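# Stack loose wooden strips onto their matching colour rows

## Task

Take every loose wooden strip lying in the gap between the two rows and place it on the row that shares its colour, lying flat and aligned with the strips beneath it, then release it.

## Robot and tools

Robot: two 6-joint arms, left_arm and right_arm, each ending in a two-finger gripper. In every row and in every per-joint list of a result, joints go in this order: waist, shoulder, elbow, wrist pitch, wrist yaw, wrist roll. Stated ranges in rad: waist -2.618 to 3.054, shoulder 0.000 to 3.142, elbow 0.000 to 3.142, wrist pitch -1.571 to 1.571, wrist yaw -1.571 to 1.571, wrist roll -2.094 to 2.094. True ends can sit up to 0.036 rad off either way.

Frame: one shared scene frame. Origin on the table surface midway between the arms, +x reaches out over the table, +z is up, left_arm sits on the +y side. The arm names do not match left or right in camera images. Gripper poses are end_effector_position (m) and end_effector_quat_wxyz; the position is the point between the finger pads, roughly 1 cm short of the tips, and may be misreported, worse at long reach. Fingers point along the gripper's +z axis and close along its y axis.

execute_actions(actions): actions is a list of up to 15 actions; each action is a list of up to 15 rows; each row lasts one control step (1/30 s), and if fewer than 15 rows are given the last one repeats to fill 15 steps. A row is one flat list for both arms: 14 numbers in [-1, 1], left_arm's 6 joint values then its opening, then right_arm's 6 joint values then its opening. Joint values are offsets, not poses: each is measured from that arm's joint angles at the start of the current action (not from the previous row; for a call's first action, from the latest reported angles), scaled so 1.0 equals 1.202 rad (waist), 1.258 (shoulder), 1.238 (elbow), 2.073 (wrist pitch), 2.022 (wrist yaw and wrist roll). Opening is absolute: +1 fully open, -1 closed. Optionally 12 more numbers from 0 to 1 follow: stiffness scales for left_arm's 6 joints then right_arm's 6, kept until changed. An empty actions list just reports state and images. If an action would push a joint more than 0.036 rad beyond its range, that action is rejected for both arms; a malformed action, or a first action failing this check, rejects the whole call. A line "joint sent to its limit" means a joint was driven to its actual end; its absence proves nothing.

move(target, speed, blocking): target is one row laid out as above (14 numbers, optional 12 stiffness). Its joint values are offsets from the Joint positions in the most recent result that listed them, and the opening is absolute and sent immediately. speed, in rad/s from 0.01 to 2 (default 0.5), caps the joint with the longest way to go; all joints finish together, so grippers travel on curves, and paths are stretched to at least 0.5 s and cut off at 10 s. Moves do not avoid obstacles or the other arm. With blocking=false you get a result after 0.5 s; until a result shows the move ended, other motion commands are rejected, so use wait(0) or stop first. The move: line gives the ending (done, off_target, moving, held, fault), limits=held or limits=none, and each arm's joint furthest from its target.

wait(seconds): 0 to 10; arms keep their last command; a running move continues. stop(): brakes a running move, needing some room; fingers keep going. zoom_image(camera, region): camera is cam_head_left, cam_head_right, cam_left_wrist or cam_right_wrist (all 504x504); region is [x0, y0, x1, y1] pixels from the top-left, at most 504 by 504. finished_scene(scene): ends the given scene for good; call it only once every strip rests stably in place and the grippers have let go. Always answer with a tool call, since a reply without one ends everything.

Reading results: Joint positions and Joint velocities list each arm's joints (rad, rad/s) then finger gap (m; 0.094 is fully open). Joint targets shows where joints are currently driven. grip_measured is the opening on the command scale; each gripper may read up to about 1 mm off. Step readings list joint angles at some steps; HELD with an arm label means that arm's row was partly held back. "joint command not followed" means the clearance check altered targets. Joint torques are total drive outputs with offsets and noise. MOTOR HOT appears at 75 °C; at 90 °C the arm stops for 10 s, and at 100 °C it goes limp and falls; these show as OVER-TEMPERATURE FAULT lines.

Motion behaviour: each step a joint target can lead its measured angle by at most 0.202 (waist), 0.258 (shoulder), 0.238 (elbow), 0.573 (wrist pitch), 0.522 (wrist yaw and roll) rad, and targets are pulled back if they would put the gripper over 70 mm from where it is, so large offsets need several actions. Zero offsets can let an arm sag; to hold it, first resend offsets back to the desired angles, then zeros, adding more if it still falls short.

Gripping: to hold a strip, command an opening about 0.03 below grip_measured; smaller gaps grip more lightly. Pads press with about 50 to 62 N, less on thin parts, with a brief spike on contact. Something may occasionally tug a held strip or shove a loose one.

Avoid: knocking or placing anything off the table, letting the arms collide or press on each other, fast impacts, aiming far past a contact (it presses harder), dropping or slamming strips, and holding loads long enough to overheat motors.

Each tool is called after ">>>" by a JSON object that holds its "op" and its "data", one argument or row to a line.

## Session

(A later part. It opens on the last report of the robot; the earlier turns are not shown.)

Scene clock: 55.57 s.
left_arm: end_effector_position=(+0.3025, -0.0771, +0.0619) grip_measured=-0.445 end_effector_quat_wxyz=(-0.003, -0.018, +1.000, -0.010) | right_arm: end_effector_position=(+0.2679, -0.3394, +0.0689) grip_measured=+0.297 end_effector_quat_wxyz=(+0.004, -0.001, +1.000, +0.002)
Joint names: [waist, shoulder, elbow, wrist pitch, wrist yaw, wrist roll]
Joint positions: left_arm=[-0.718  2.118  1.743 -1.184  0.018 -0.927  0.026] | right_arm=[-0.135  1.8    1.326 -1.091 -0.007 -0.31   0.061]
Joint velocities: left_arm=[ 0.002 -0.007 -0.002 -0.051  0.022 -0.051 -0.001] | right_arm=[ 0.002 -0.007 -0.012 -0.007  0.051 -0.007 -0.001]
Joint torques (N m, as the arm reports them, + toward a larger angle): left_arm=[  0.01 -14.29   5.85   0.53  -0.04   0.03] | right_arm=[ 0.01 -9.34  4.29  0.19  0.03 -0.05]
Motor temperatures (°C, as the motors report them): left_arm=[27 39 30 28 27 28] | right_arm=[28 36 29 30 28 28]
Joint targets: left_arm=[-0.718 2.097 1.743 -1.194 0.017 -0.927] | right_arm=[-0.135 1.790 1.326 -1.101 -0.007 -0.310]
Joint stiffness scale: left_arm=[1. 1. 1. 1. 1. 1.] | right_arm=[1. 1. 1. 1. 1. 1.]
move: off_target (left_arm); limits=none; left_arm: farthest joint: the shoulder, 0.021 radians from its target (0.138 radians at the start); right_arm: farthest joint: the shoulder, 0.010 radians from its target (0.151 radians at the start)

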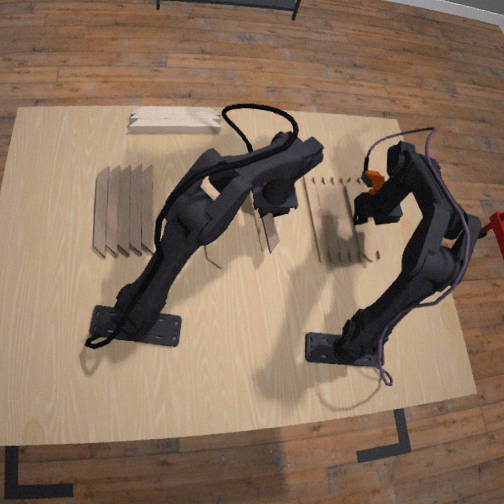

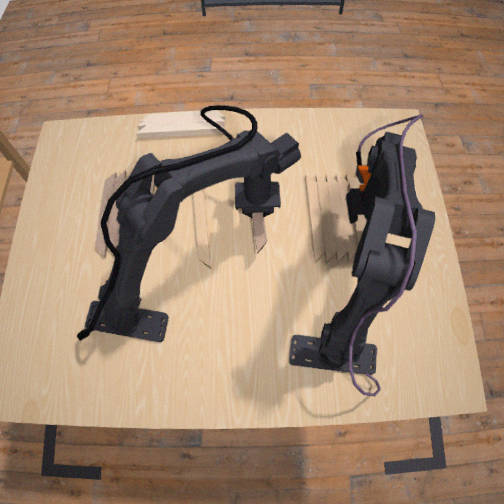

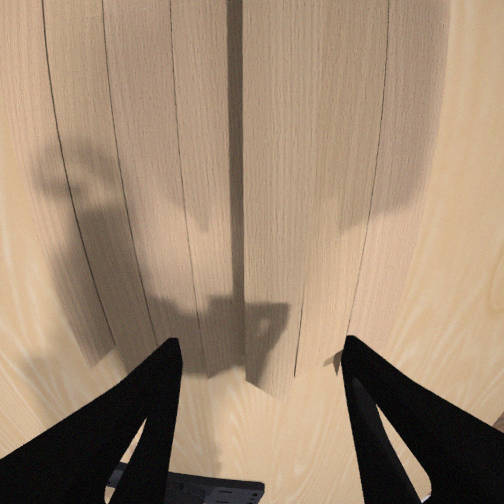

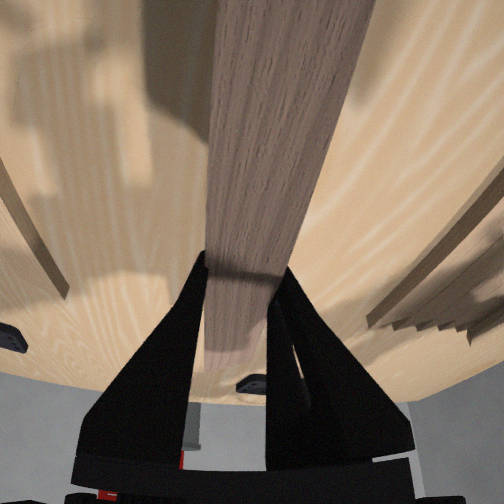

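>>> {"op": "move", "data": {
  "target": [0.843,-0.39,-0.555,0.109,-0.01,0.546,-0.5, 0.864,0.453,0.674,-0.111,0,0.467,0.3],
  "speed": 0.8
}}

>>> {"op": "zoom_image", "data": {
  "camera": "cam_head_right",
  "region": [60, 150, 180, 270]
}}

Scene clock: 65.27 s.
left_arm: end_effector_position=(+0.3252, +0.2778, +0.0456) grip_measured=-0.445 end_effector_quat_wxyz=(+0.001, +0.025, +1.000, +0.001) | right_arm: end_effector_position=(+0.2986, +0.0705, +0.0511) grip_measured=+0.297 end_effector_quat_wxyz=(+0.000, -0.053, +0.999, +0.006)
Joint names: [waist, shoulder, elbow, wrist pitch, wrist yaw, wrist roll]
Joint positions: left_arm=[ 0.292  1.661  1.066 -0.973 -0.002  0.17   0.026] | right_arm=[ 0.908  2.372  2.121 -1.311 -0.01   0.628  0.061]
Joint velocities: left_arm=[ 0.002  0.002  0.002 -0.007  0.051 -0.095 -0.   ] | right_arm=[-0.017 -0.002  0.002 -0.081  0.007  0.007 -0.001]
Joint torques (N m, as the arm reports them, + toward a larger angle): left_arm=[  0.29 -10.74   4.59   0.76  -0.04   0.09] | right_arm=[ -0.19 -13.95   7.17   0.22   0.04   0.05]
Motor temperatures (°C, as the motors report them): left_arm=[27 40 30 28 27 28] | right_arm=[28 36 29 30 28 28]
Joint targets: left_arm=[0.296 1.627 1.056 -0.958 -0.002 0.177] | right_arm=[0.904 2.370 2.161 -1.321 -0.007 0.634]
Joint stiffness scale: left_arm=[1. 1. 1. 1. 1. 1.] | right_arm=[1. 1. 1. 1. 1. 1.]
move: off_target (left_arm, right_arm); limits=none; left_arm: farthest joint: the shoulder, 0.034 radians from its target (0.490 radians at the start); right_arm: farthest joint: the elbow, 0.039 radians from its target (0.834 radians at the start)

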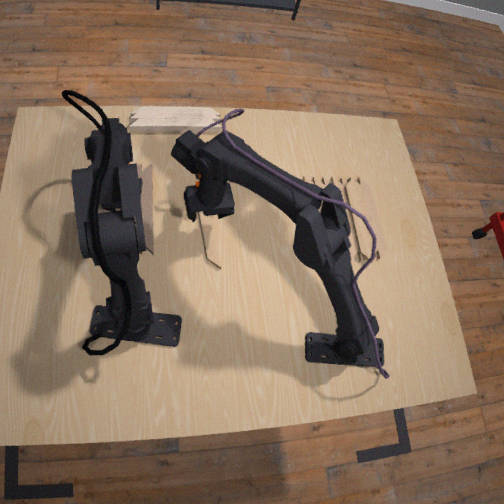

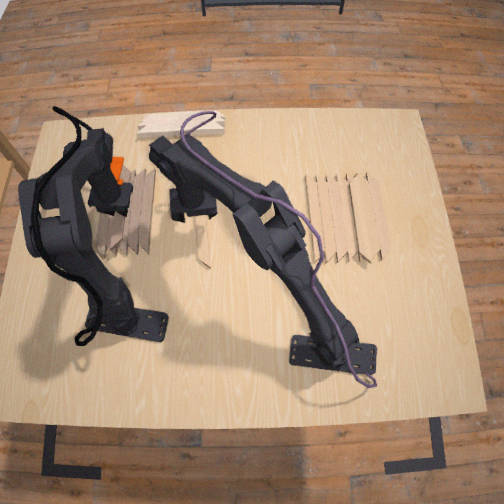

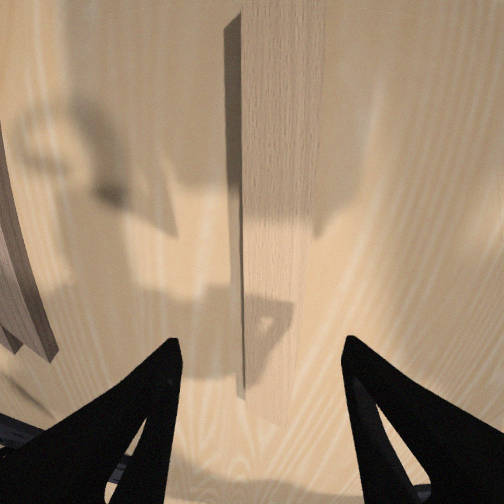

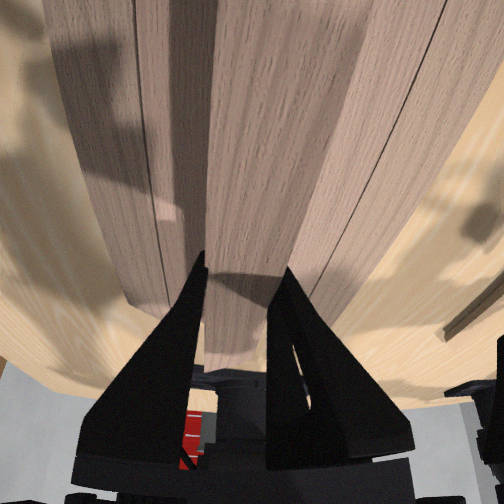

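Region (60, 150, 180, 270) of cam_head_right's 504x504 image, scaled by 4.200, with more detail than that image has.

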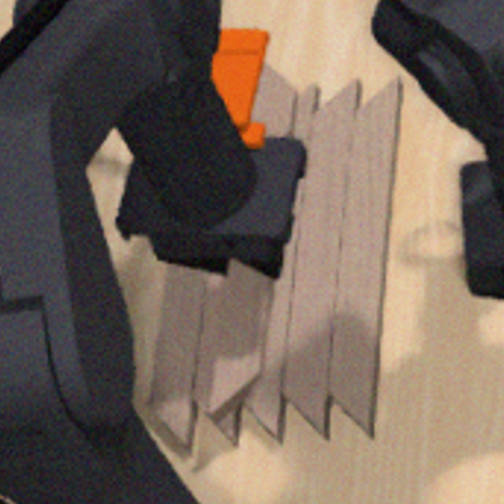

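>>> {"op": "move", "data": {
  "target": [0,0,-0.075,0.046,0,0,-0.5, 0,-0.034,-0.18,0.089,0.008,0,0.3],
  "speed": 0.25
}}

>>> {"op": "zoom_image", "data": {
  "camera": "cam_head_right",
  "region": [60, 150, 180, 270]
}}

Scene clock: 72.80 s.
left_arm: end_effector_position=(+0.3173, +0.2769, +0.0267) grip_measured=-0.445 end_effector_quat_wxyz=(+0.001, +0.026, +1.000, +0.001) | right_arm: end_effector_position=(+0.2909, +0.0626, +0.0069) grip_measured=+0.297 end_effector_quat_wxyz=(-0.003, -0.053, +0.999, +0.001)
Joint names: [waist, shoulder, elbow, wrist pitch, wrist yaw, wrist roll]
Joint positions: left_arm=[ 0.292  1.661  0.985 -0.893 -0.002  0.17   0.026] | right_arm=[ 0.908  2.357  1.918 -1.136 -0.006  0.628  0.061]
Joint velocities: left_arm=[-0.002  0.007 -0.012  0.037  0.051 -0.037 -0.   ] | right_arm=[ 0.002  0.022  0.007  0.007 -0.051  0.066  0.001]
Joint torques (N m, as the arm reports them, + toward a larger angle): left_arm=[ 0.   -7.76  4.24  0.77 -0.05  0.02] | right_arm=[  0.   -15.89   3.03   0.41   0.13  -0.01]
Motor temperatures (°C, as the motors report them): left_arm=[27 38 29 28 27 28] | right_arm=[28 38 30 30 28 28]
Joint targets: left_arm=[0.292 1.661 0.973 -0.878 -0.002 0.169] | right_arm=[0.908 2.330 1.899 -1.127 0.007 0.628]
Joint stiffness scale: left_arm=[1. 1. 1. 1. 1. 1.] | right_arm=[1. 1. 1. 1. 1. 1.]
move: off_target (right_arm); limits=none; left_arm: farthest joint: the wrist pitch, 0.015 radians from its target (0.095 radians at the start); right_arm: farthest joint: the shoulder, 0.027 radians from its target (0.043 radians at the start)

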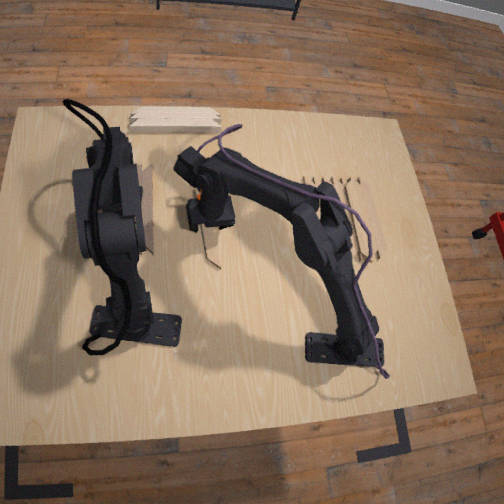

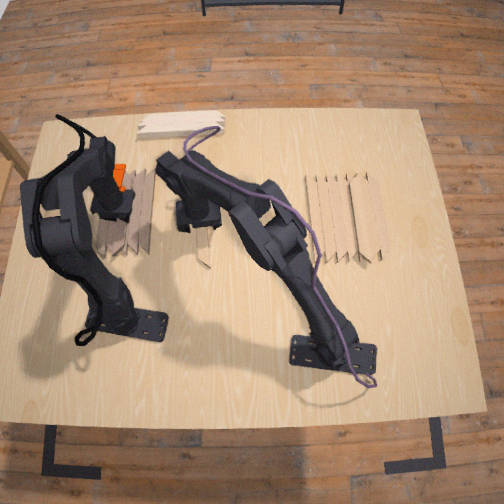

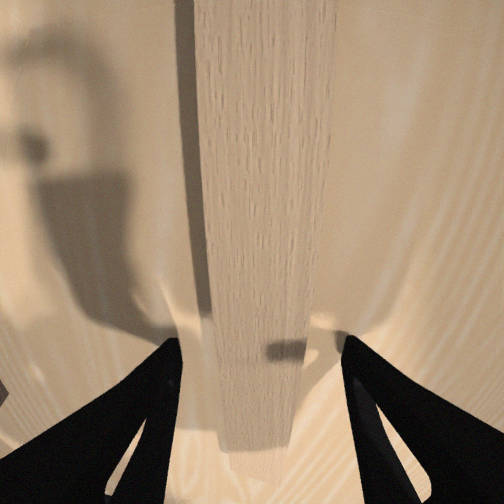

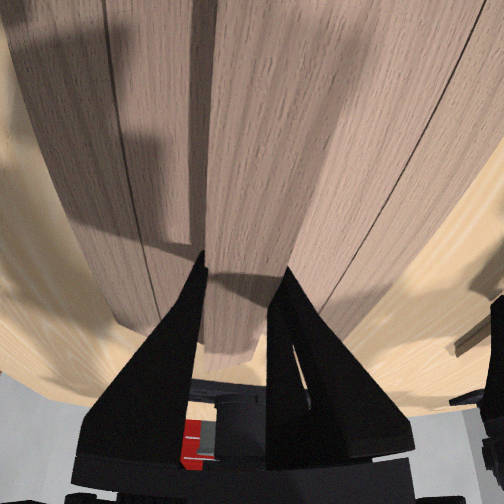

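Region (60, 150, 180, 270) of cam_head_right's 504x504 image, scaled by 4.200, with more detail than that image has.

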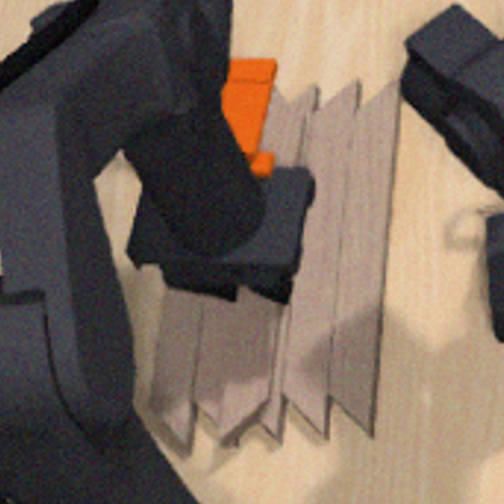

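>>> {"op": "move", "data": {
  "target": [0,0,0,0,0,0,0.3, 0,-0.03,0,0,0,0,0.0],
  "speed": 0.1
}}

>>> {"op": "move", "data": {
  "target": [0,0,0,0,0,0,0.3, 0,0,0,0,0,0,-0.5]
}}

>>> {"op": "move", "data": {
  "target": [0,-0.16,0,-0.08,0,0,0.3, 0,-0.1,0,-0.058,0,0,-0.5],
  "speed": 0.5
}}

Scene clock: 77.87 s.
left_arm: end_effector_position=(+0.3173, +0.2769, +0.0267) grip_measured=+0.298 end_effector_quat_wxyz=(+0.001, +0.026, +1.000, +0.001) | right_arm: end_effector_position=(+0.2922, +0.0637, +0.0129) grip_measured=+0.003 end_effector_quat_wxyz=(+0.002, -0.053, +0.999, +0.005)
Joint names: [waist, shoulder, elbow, wrist pitch, wrist yaw, wrist roll]
Joint positions: left_arm=[ 0.292  1.661  0.985 -0.893 -0.002  0.17   0.061] | right_arm=[ 0.908  2.343  1.918 -1.135 -0.006  0.628  0.047]
Joint velocities: left_arm=[ 0.007  0.002  0.017  0.066 -0.081 -0.007  0.   ] | right_arm=[ 0.002  0.002 -0.002 -0.037 -0.037  0.095 -0.002]
Joint torques (N m, as the arm reports them, + toward a larger angle): left_arm=[-0.02 -7.76  5.39  0.64 -0.03  0.03] | right_arm=[ -0.03 -15.75   4.44   0.33   0.01   0.03]
Motor temperatures (°C, as the motors report them): left_arm=[27 37 29 28 27 28] | right_arm=[28 40 29 30 28 28]
Joint targets: left_arm=[0.292 1.661 0.985 -0.893 -0.002 0.170] | right_arm=[0.908 2.319 1.918 -1.136 -0.006 0.628]
Joint stiffness scale: left_arm=[1. 1. 1. 1. 1. 1.] | right_arm=[1. 1. 1. 1. 1. 1.]
move: off_target (right_arm); limits=none; left_arm: farthest joint: the waist, 0.000 radians from its target (0.000 radians at the start); right_arm: farthest joint: the shoulder, 0.024 radians from its target (0.037 radians at the start)

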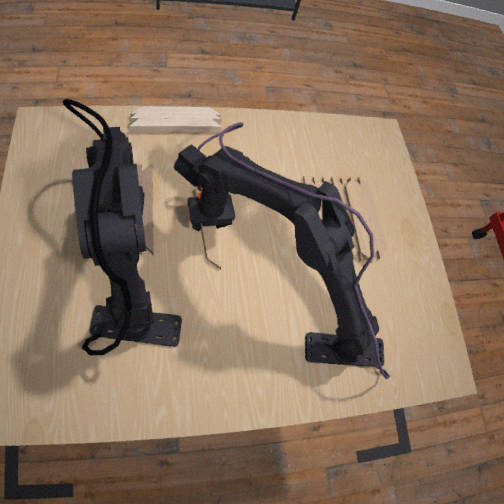

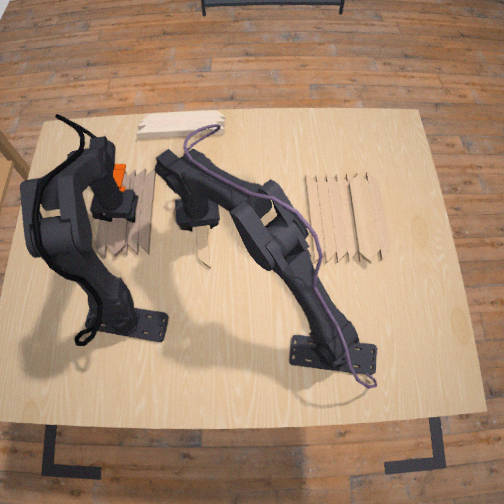

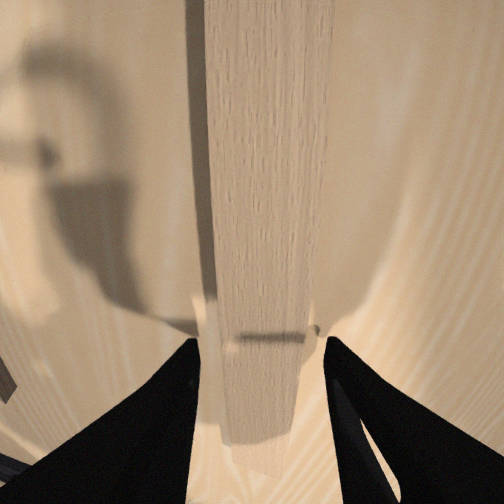

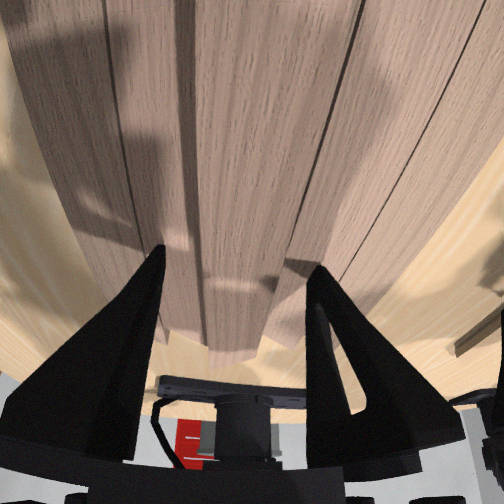

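Scene clock: 78.37 s.
left_arm: end_effector_position=(+0.3173, +0.2769, +0.0267) grip_measured=+0.298 end_effector_quat_wxyz=(+0.001, +0.026, +1.000, +0.001) | right_arm: end_effector_position=(+0.2922, +0.0637, +0.0129) grip_measured=-0.459 end_effector_quat_wxyz=(+0.002, -0.053, +0.999, +0.005)
Joint names: [waist, shoulder, elbow, wrist pitch, wrist yaw, wrist roll]
Joint positions: left_arm=[ 0.292  1.661  0.985 -0.893 -0.002  0.17   0.061] | right_arm=[ 0.908  2.343  1.918 -1.135 -0.006  0.628  0.025]
Joint velocities: left_arm=[-0.022  0.002  0.012  0.022 -0.007 -0.007 -0.   ] | right_arm=[-0.027 -0.017 -0.022  0.022 -0.022 -0.037 -0.   ]
Joint torques (N m, as the arm reports them, + toward a larger angle): left_arm=[ 0.01 -7.74  5.4   0.63 -0.04  0.03] | right_arm=[  0.06 -13.54   4.55   0.35  -0.03   0.01]
Motor temperatures (°C, as the motors report them): left_arm=[27 37 29 28 27 28] | right_arm=[28 40 29 30 28 28]
Joint targets: left_arm=[0.292 1.661 0.985 -0.893 -0.002 0.170] | right_arm=[0.908 2.343 1.918 -1.135 -0.006 0.628]
Joint stiffness scale: left_arm=[1. 1. 1. 1. 1. 1.] | right_arm=[1. 1. 1. 1. 1. 1.]
move: done; limits=none; left_arm: farthest joint: the waist, 0.000 radians from its target (0.000 radians at the start); right_arm: farthest joint: the waist, 0.000 radians from its target (0.000 radians at the start)

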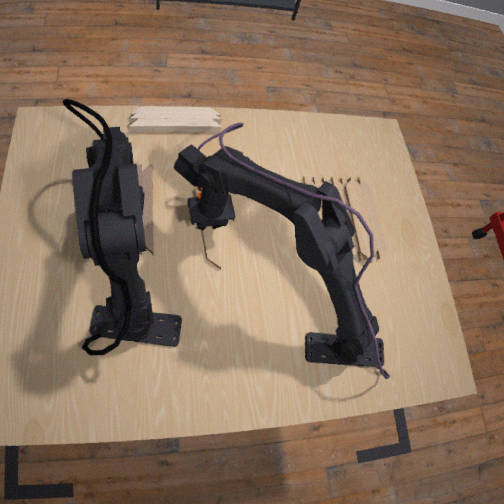

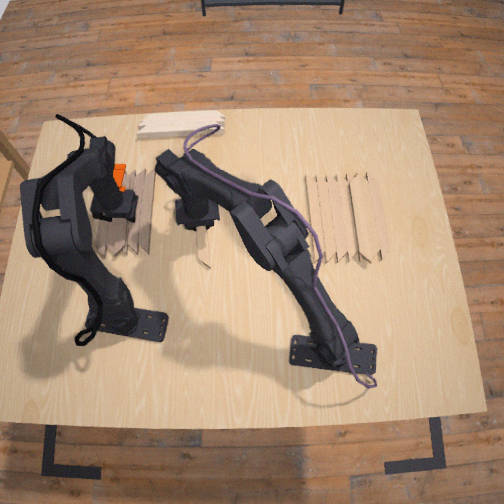

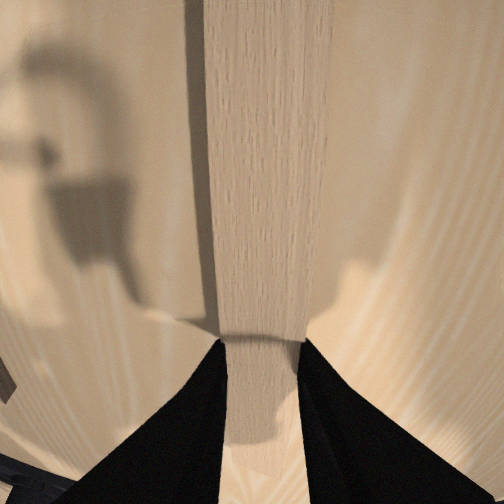

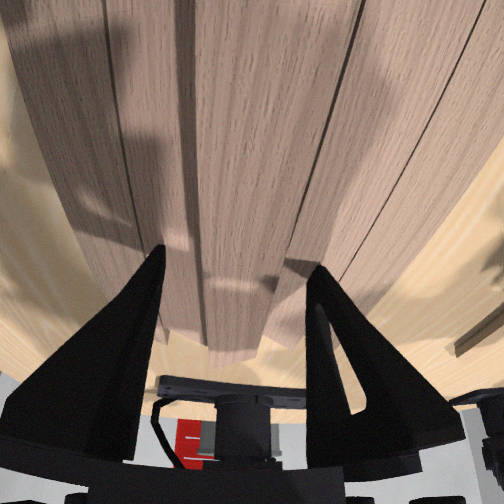

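Scene clock: 79.47 s.
left_arm: end_effector_position=(+0.2907, +0.2737, +0.0693) grip_measured=+0.298 end_effector_quat_wxyz=(+0.011, +0.026, +1.000, +0.003) | right_arm: end_effector_position=(+0.2785, +0.0514, +0.0608) grip_measured=-0.459 end_effector_quat_wxyz=(+0.003, -0.053, +0.999, +0.006)
Joint names: [waist, shoulder, elbow, wrist pitch, wrist yaw, wrist roll]
Joint positions: left_arm=[ 0.292  1.482  0.985 -1.051 -0.002  0.17   0.061] | right_arm=[ 0.908  2.23   1.918 -1.247 -0.006  0.628  0.025]
Joint velocities: left_arm=[ 0.012 -0.007  0.002 -0.007  0.037  0.037  0.001] | right_arm=[ 0.002 -0.017  0.002 -0.022  0.007 -0.007  0.002]
Joint torques (N m, as the arm reports them, + toward a larger angle): left_arm=[-0.07 -8.14  5.81  0.61 -0.03  0.02] | right_arm=[  0.04 -13.62   4.54   0.22   0.01  -0.01]
Motor temperatures (°C, as the motors report them): left_arm=[27 37 29 28 27 28] | right_arm=[28 40 29 30 28 28]
Joint targets: left_arm=[0.292 1.460 0.985 -1.058 -0.002 0.170] | right_arm=[0.908 2.217 1.918 -1.256 -0.006 0.628]
Joint stiffness scale: left_arm=[1. 1. 1. 1. 1. 1.] | right_arm=[1. 1. 1. 1. 1. 1.]
move: off_target (left_arm); limits=none; left_arm: farthest joint: the shoulder, 0.022 radians from its target (0.201 radians at the start); right_arm: farthest joint: the shoulder, 0.012 radians from its target (0.126 radians at the start)

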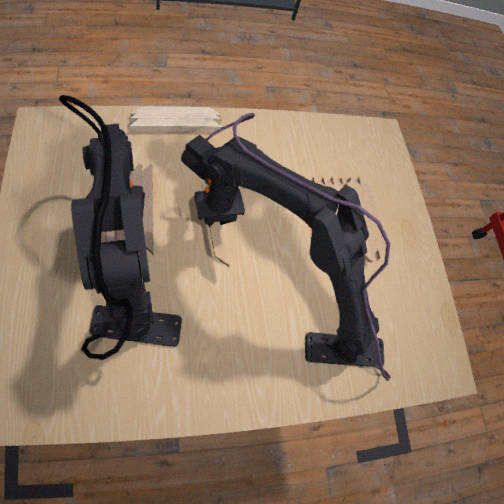

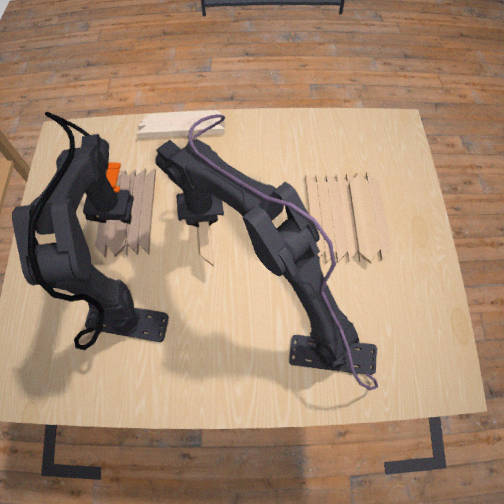

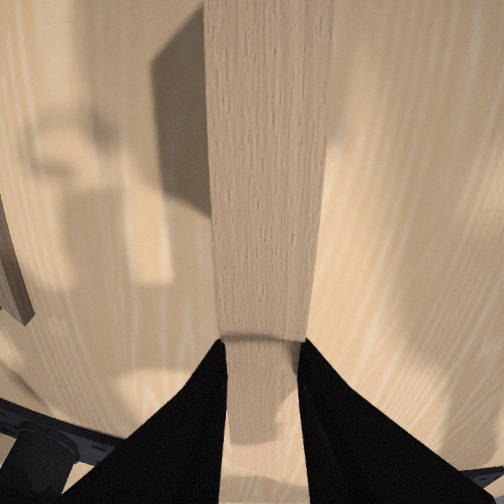

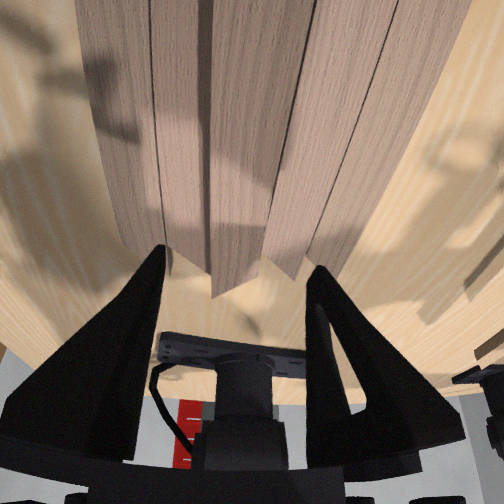

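>>> {"op": "move", "data": {
  "target": [0,0.137,0,0.08,0,0,0.3, -0.65,-0.304,-0.517,0.125,0,-0.341,-0.5],
  "speed": 0.7
}}

>>> {"op": "zoom_image", "data": {
  "camera": "cam_head_left",
  "region": [290, 155, 410, 275]
}}

Scene clock: 88.20 s.
left_arm: end_effector_position=(+0.3168, +0.2768, +0.0298) grip_measured=+0.298 end_effector_quat_wxyz=(+0.004, +0.026, +1.000, +0.001) | right_arm: end_effector_position=(+0.2904, -0.2579, +0.0380) grip_measured=-0.459 end_effector_quat_wxyz=(-0.003, -0.001, +1.000, +0.003)
Joint names: [waist, shoulder, elbow, wrist pitch, wrist yaw, wrist roll]
Joint positions: left_arm=[ 0.292  1.649  0.985 -0.899 -0.002  0.17   0.061] | right_arm=[ 0.122  1.874  1.294 -0.998 -0.005 -0.055  0.025]
Joint velocities: left_arm=[-0.007  0.012 -0.007  0.007  0.022 -0.037  0.   ] | right_arm=[ 0.002 -0.002 -0.002  0.007  0.022 -0.095 -0.   ]
Joint torques (N m, as the arm reports them, + toward a larger angle): left_arm=[-0.03 -7.23  5.43  0.77 -0.04  0.02] | right_arm=[  0.56 -11.53   3.24   0.44   0.03  -0.09]
Motor temperatures (°C, as the motors report them): left_arm=[27 36 29 28 27 28] | right_arm=[28 40 29 30 28 28]
Joint targets: left_arm=[0.292 1.654 0.985 -0.885 -0.002 0.170] | right_arm=[0.127 1.847 1.278 -0.987 -0.006 -0.061]
Joint stiffness scale: left_arm=[1. 1. 1. 1. 1. 1.] | right_arm=[1. 1. 1. 1. 1. 1.]
move: off_target (right_arm); limits=none; left_arm: farthest joint: the wrist pitch, 0.014 radians from its target (0.166 radians at the start); right_arm: farthest joint: the shoulder, 0.027 radians from its target (0.382 radians at the start)

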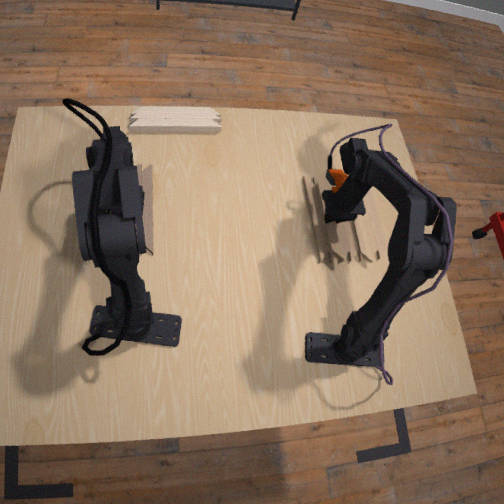

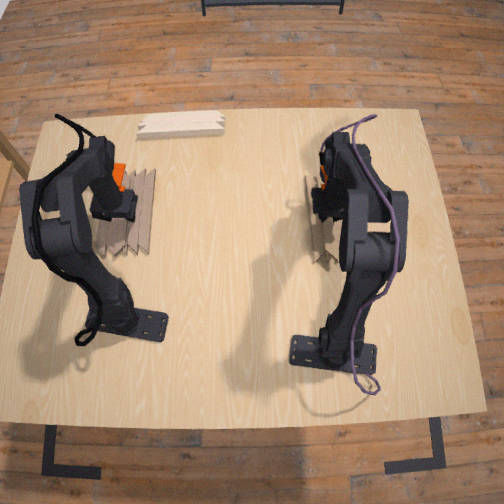

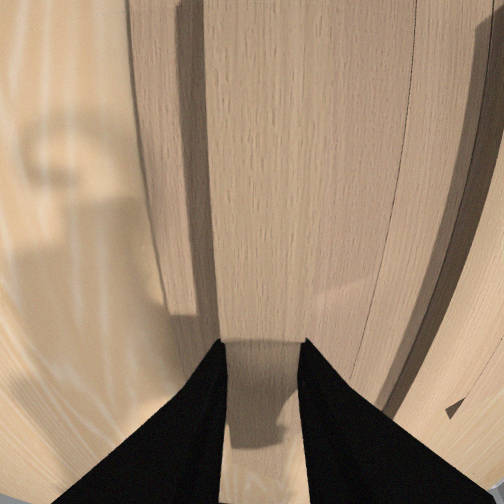

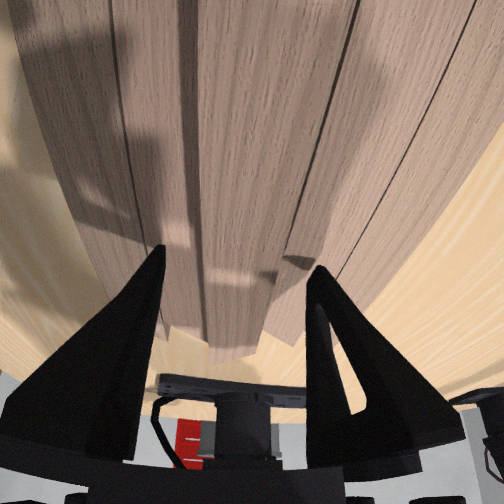

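Region (290, 155, 410, 275) of cam_head_left's 504x504 image, scaled by 4.200, with more detail than that image has.

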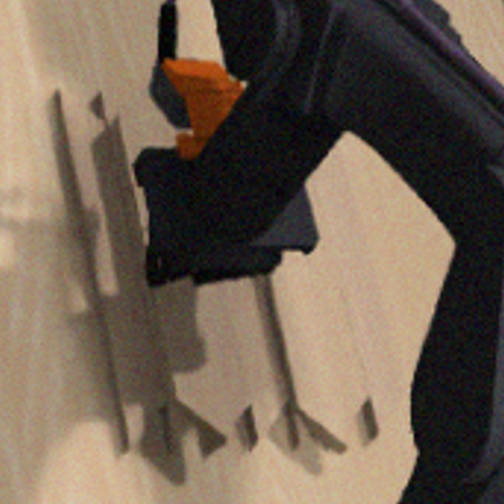

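Aligned. Lower right, squeeze left.

>>> {"op": "move", "data": {
  "target": [0,0,0,0,0,0,-0.47, 0,0.013,-0.038,0.028,0,0,-0.5],
  "speed": 0.12
}}

>>> {"op": "move", "data": {
  "target": [0,0,0,0,0,0,0.3, 0,0,0,0,0,0,0.2]
}}

>>> {"op": "move", "data": {
  "target": [0,-0.14,0,-0.07,0,0,0.3, 0,-0.12,0,-0.065,0,0,0.2],
  "speed": 0.5
}}

Scene clock: 92.13 s.
left_arm: end_effector_position=(+0.3168, +0.2769, +0.0298) grip_measured=-0.448 end_effector_quat_wxyz=(+0.004, +0.026, +1.000, +0.002) | right_arm: end_effector_position=(+0.2897, -0.2578, +0.0255) grip_measured=-0.459 end_effector_quat_wxyz=(-0.005, -0.001, +1.000, +0.003)
Joint names: [waist, shoulder, elbow, wrist pitch, wrist yaw, wrist roll]
Joint positions: left_arm=[ 0.292  1.649  0.985 -0.899 -0.002  0.17   0.026] | right_arm=[ 0.122  1.891  1.263 -0.953 -0.005 -0.055  0.025]
Joint velocities: left_arm=[ 0.007  0.007  0.007  0.022 -0.022  0.037 -0.   ] | right_arm=[-0.007 -0.012  0.002  0.037 -0.051 -0.081 -0.002]
Joint torques (N m, as the arm reports them, + toward a larger angle): left_arm=[-0.02 -7.68  5.43  0.63 -0.03  0.02] | right_arm=[ 0.16 -9.3   3.16  0.48  0.01  0.01]
Motor temperatures (°C, as the motors report them): left_arm=[27 36 29 28 27 28] | right_arm=[28 39 29 30 28 28]
Joint targets: left_arm=[0.292 1.649 0.985 -0.899 -0.002 0.170] | right_arm=[0.122 1.890 1.247 -0.940 -0.005 -0.055]
Joint stiffness scale: left_arm=[1. 1. 1. 1. 1. 1.] | right_arm=[1. 1. 1. 1. 1. 1.]
move: done; limits=none; left_arm: farthest joint: the waist, 0.000 radians from its target (0.000 radians at the start); right_arm: farthest joint: the elbow, 0.016 radians from its target (0.047 radians at the start)

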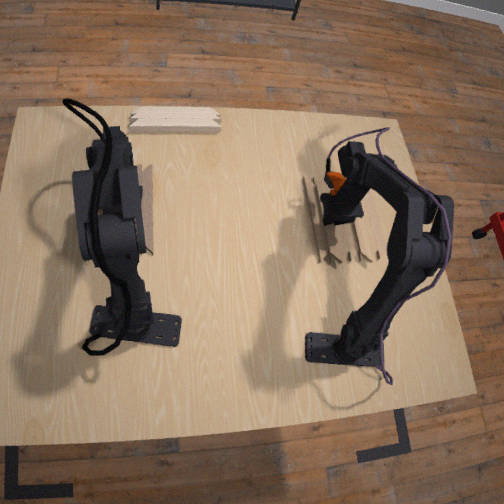

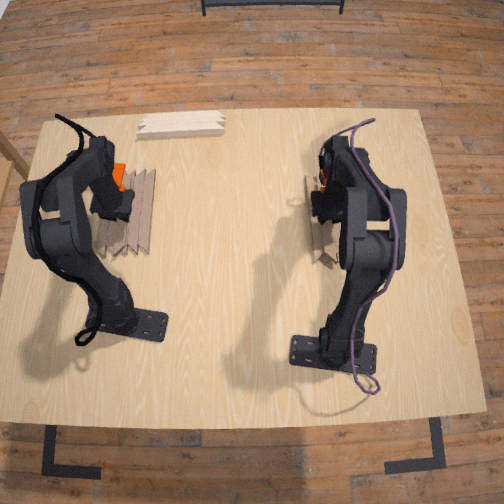

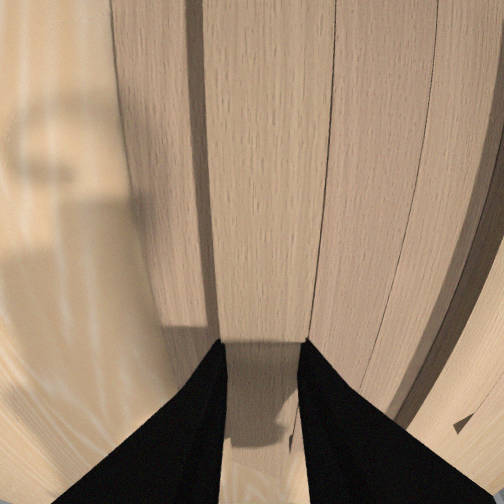

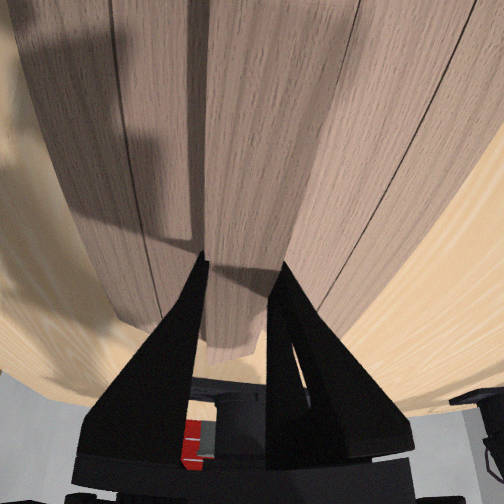

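Scene clock: 92.63 s.
left_arm: end_effector_position=(+0.3168, +0.2769, +0.0298) grip_measured=+0.298 end_effector_quat_wxyz=(+0.004, +0.026, +1.000, +0.002) | right_arm: end_effector_position=(+0.2897, -0.2578, +0.0255) grip_measured=+0.197 end_effector_quat_wxyz=(-0.005, -0.001, +1.000, +0.003)
Joint names: [waist, shoulder, elbow, wrist pitch, wrist yaw, wrist roll]
Joint positions: left_arm=[ 0.292  1.649  0.985 -0.899 -0.002  0.17   0.061] | right_arm=[ 0.122  1.891  1.263 -0.953 -0.005 -0.055  0.056]
Joint velocities: left_arm=[-0.007 -0.002  0.012 -0.022 -0.007  0.022  0.   ] | right_arm=[-0.012  0.002 -0.022  0.051  0.007  0.007 -0.001]
Joint torques (N m, as the arm reports them, + toward a larger angle): left_arm=[ 0.   -7.69  5.39  0.64 -0.04  0.02] | right_arm=[ 0.14 -9.33  4.25  0.27  0.03 -0.03]
Motor temperatures (°C, as the motors report them): left_arm=[27 36 29 28 27 28] | right_arm=[28 39 29 30 28 28]
Joint targets: left_arm=[0.292 1.649 0.985 -0.899 -0.002 0.170] | right_arm=[0.122 1.891 1.263 -0.953 -0.005 -0.055]
Joint stiffness scale: left_arm=[1. 1. 1. 1. 1. 1.] | right_arm=[1. 1. 1. 1. 1. 1.]
move: done; limits=none; left_arm: farthest joint: the waist, 0.000 radians from its target (0.000 radians at the start); right_arm: farthest joint: the waist, 0.000 radians from its target (0.000 radians at the start)

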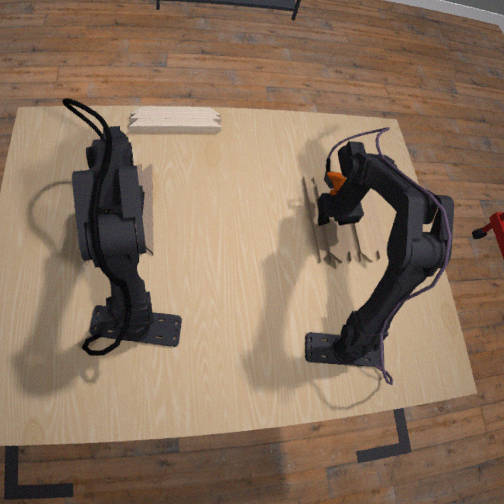

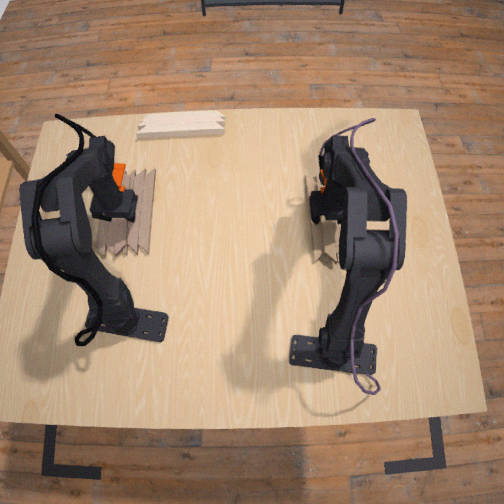

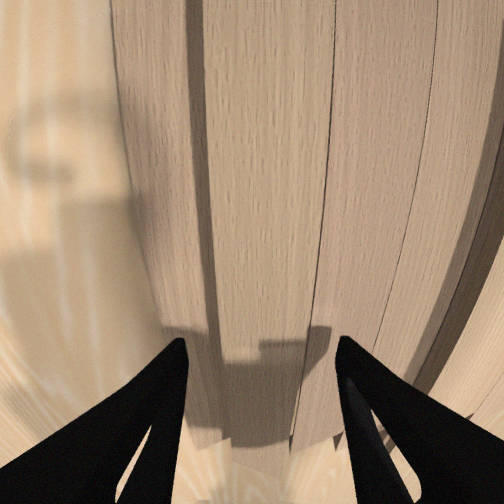

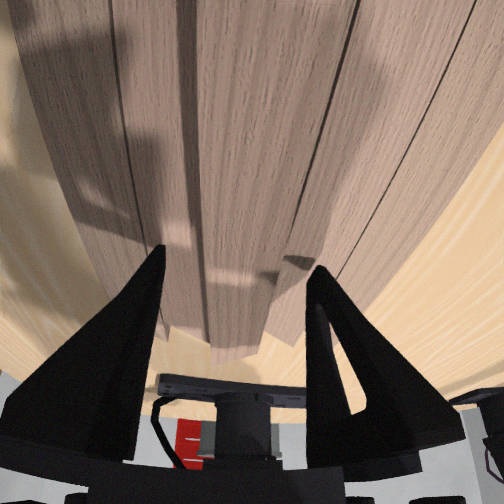

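Scene clock: 93.70 s.
left_arm: end_effector_position=(+0.2935, +0.2741, +0.0664) grip_measured=+0.298 end_effector_quat_wxyz=(+0.012, +0.026, +1.000, +0.003) | right_arm: end_effector_position=(+0.2686, -0.2567, +0.0681) grip_measured=+0.197 end_effector_quat_wxyz=(+0.003, -0.001, +1.000, +0.003)
Joint names: [waist, shoulder, elbow, wrist pitch, wrist yaw, wrist roll]
Joint positions: left_arm=[ 0.292  1.495  0.985 -1.037 -0.002  0.17   0.061] | right_arm=[ 0.122  1.751  1.263 -1.078 -0.005 -0.055  0.056]
Joint velocities: left_arm=[ 0.007 -0.002  0.012  0.037  0.007 -0.081 -0.   ] | right_arm=[-0.002 -0.002 -0.012  0.007 -0.037 -0.066 -0.002]
Joint torques (N m, as the arm reports them, + toward a larger angle): left_arm=[-0.01 -8.26  5.83  0.59 -0.04  0.02] | right_arm=[ 0.11 -9.27  4.4   0.18 -0.02 -0.01]
Motor temperatures (°C, as the motors report them): left_arm=[27 36 29 28 27 28] | right_arm=[28 39 29 30 28 28]
Joint targets: left_arm=[0.292 1.473 0.985 -1.044 -0.002 0.170] | right_arm=[0.122 1.739 1.263 -1.087 -0.005 -0.055]
Joint stiffness scale: left_arm=[1. 1. 1. 1. 1. 1.] | right_arm=[1. 1. 1. 1. 1. 1.]
move: off_target (left_arm); limits=none; left_arm: farthest joint: the shoulder, 0.022 radians from its target (0.176 radians at the start); right_arm: farthest joint: the shoulder, 0.011 radians from its target (0.151 radians at the start)

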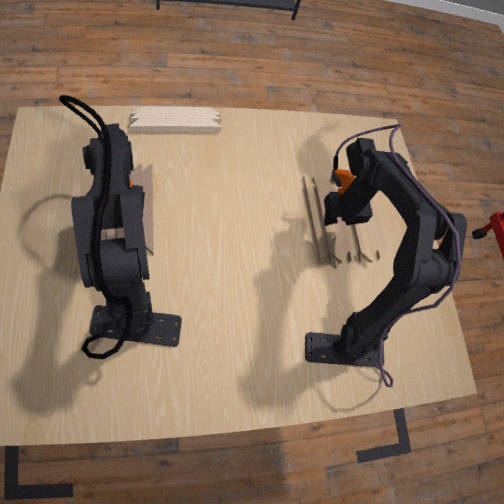

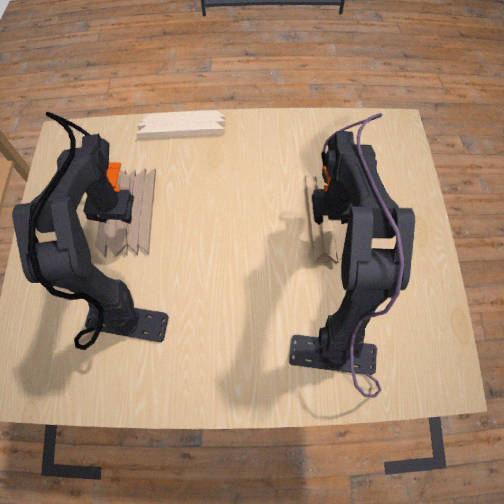

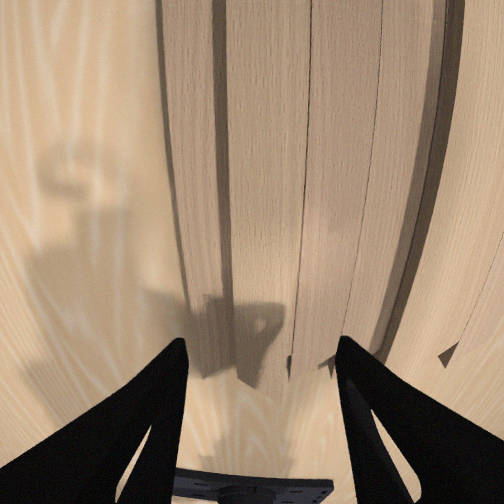

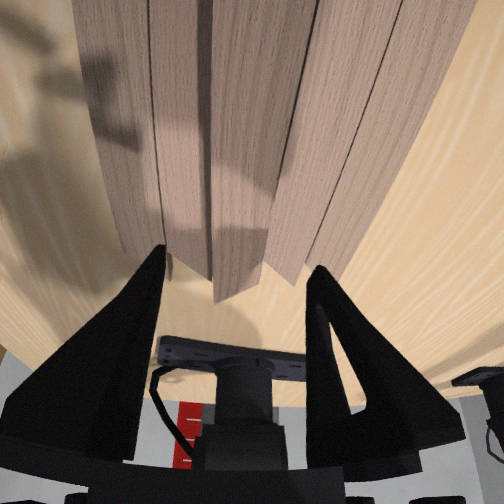

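The dark strip still has a small skew left from the release, but that should be acceptable.

>>> {"op": "finished_scene", "data": {
  "scene": 2
}}

The scene is finished: the task was done.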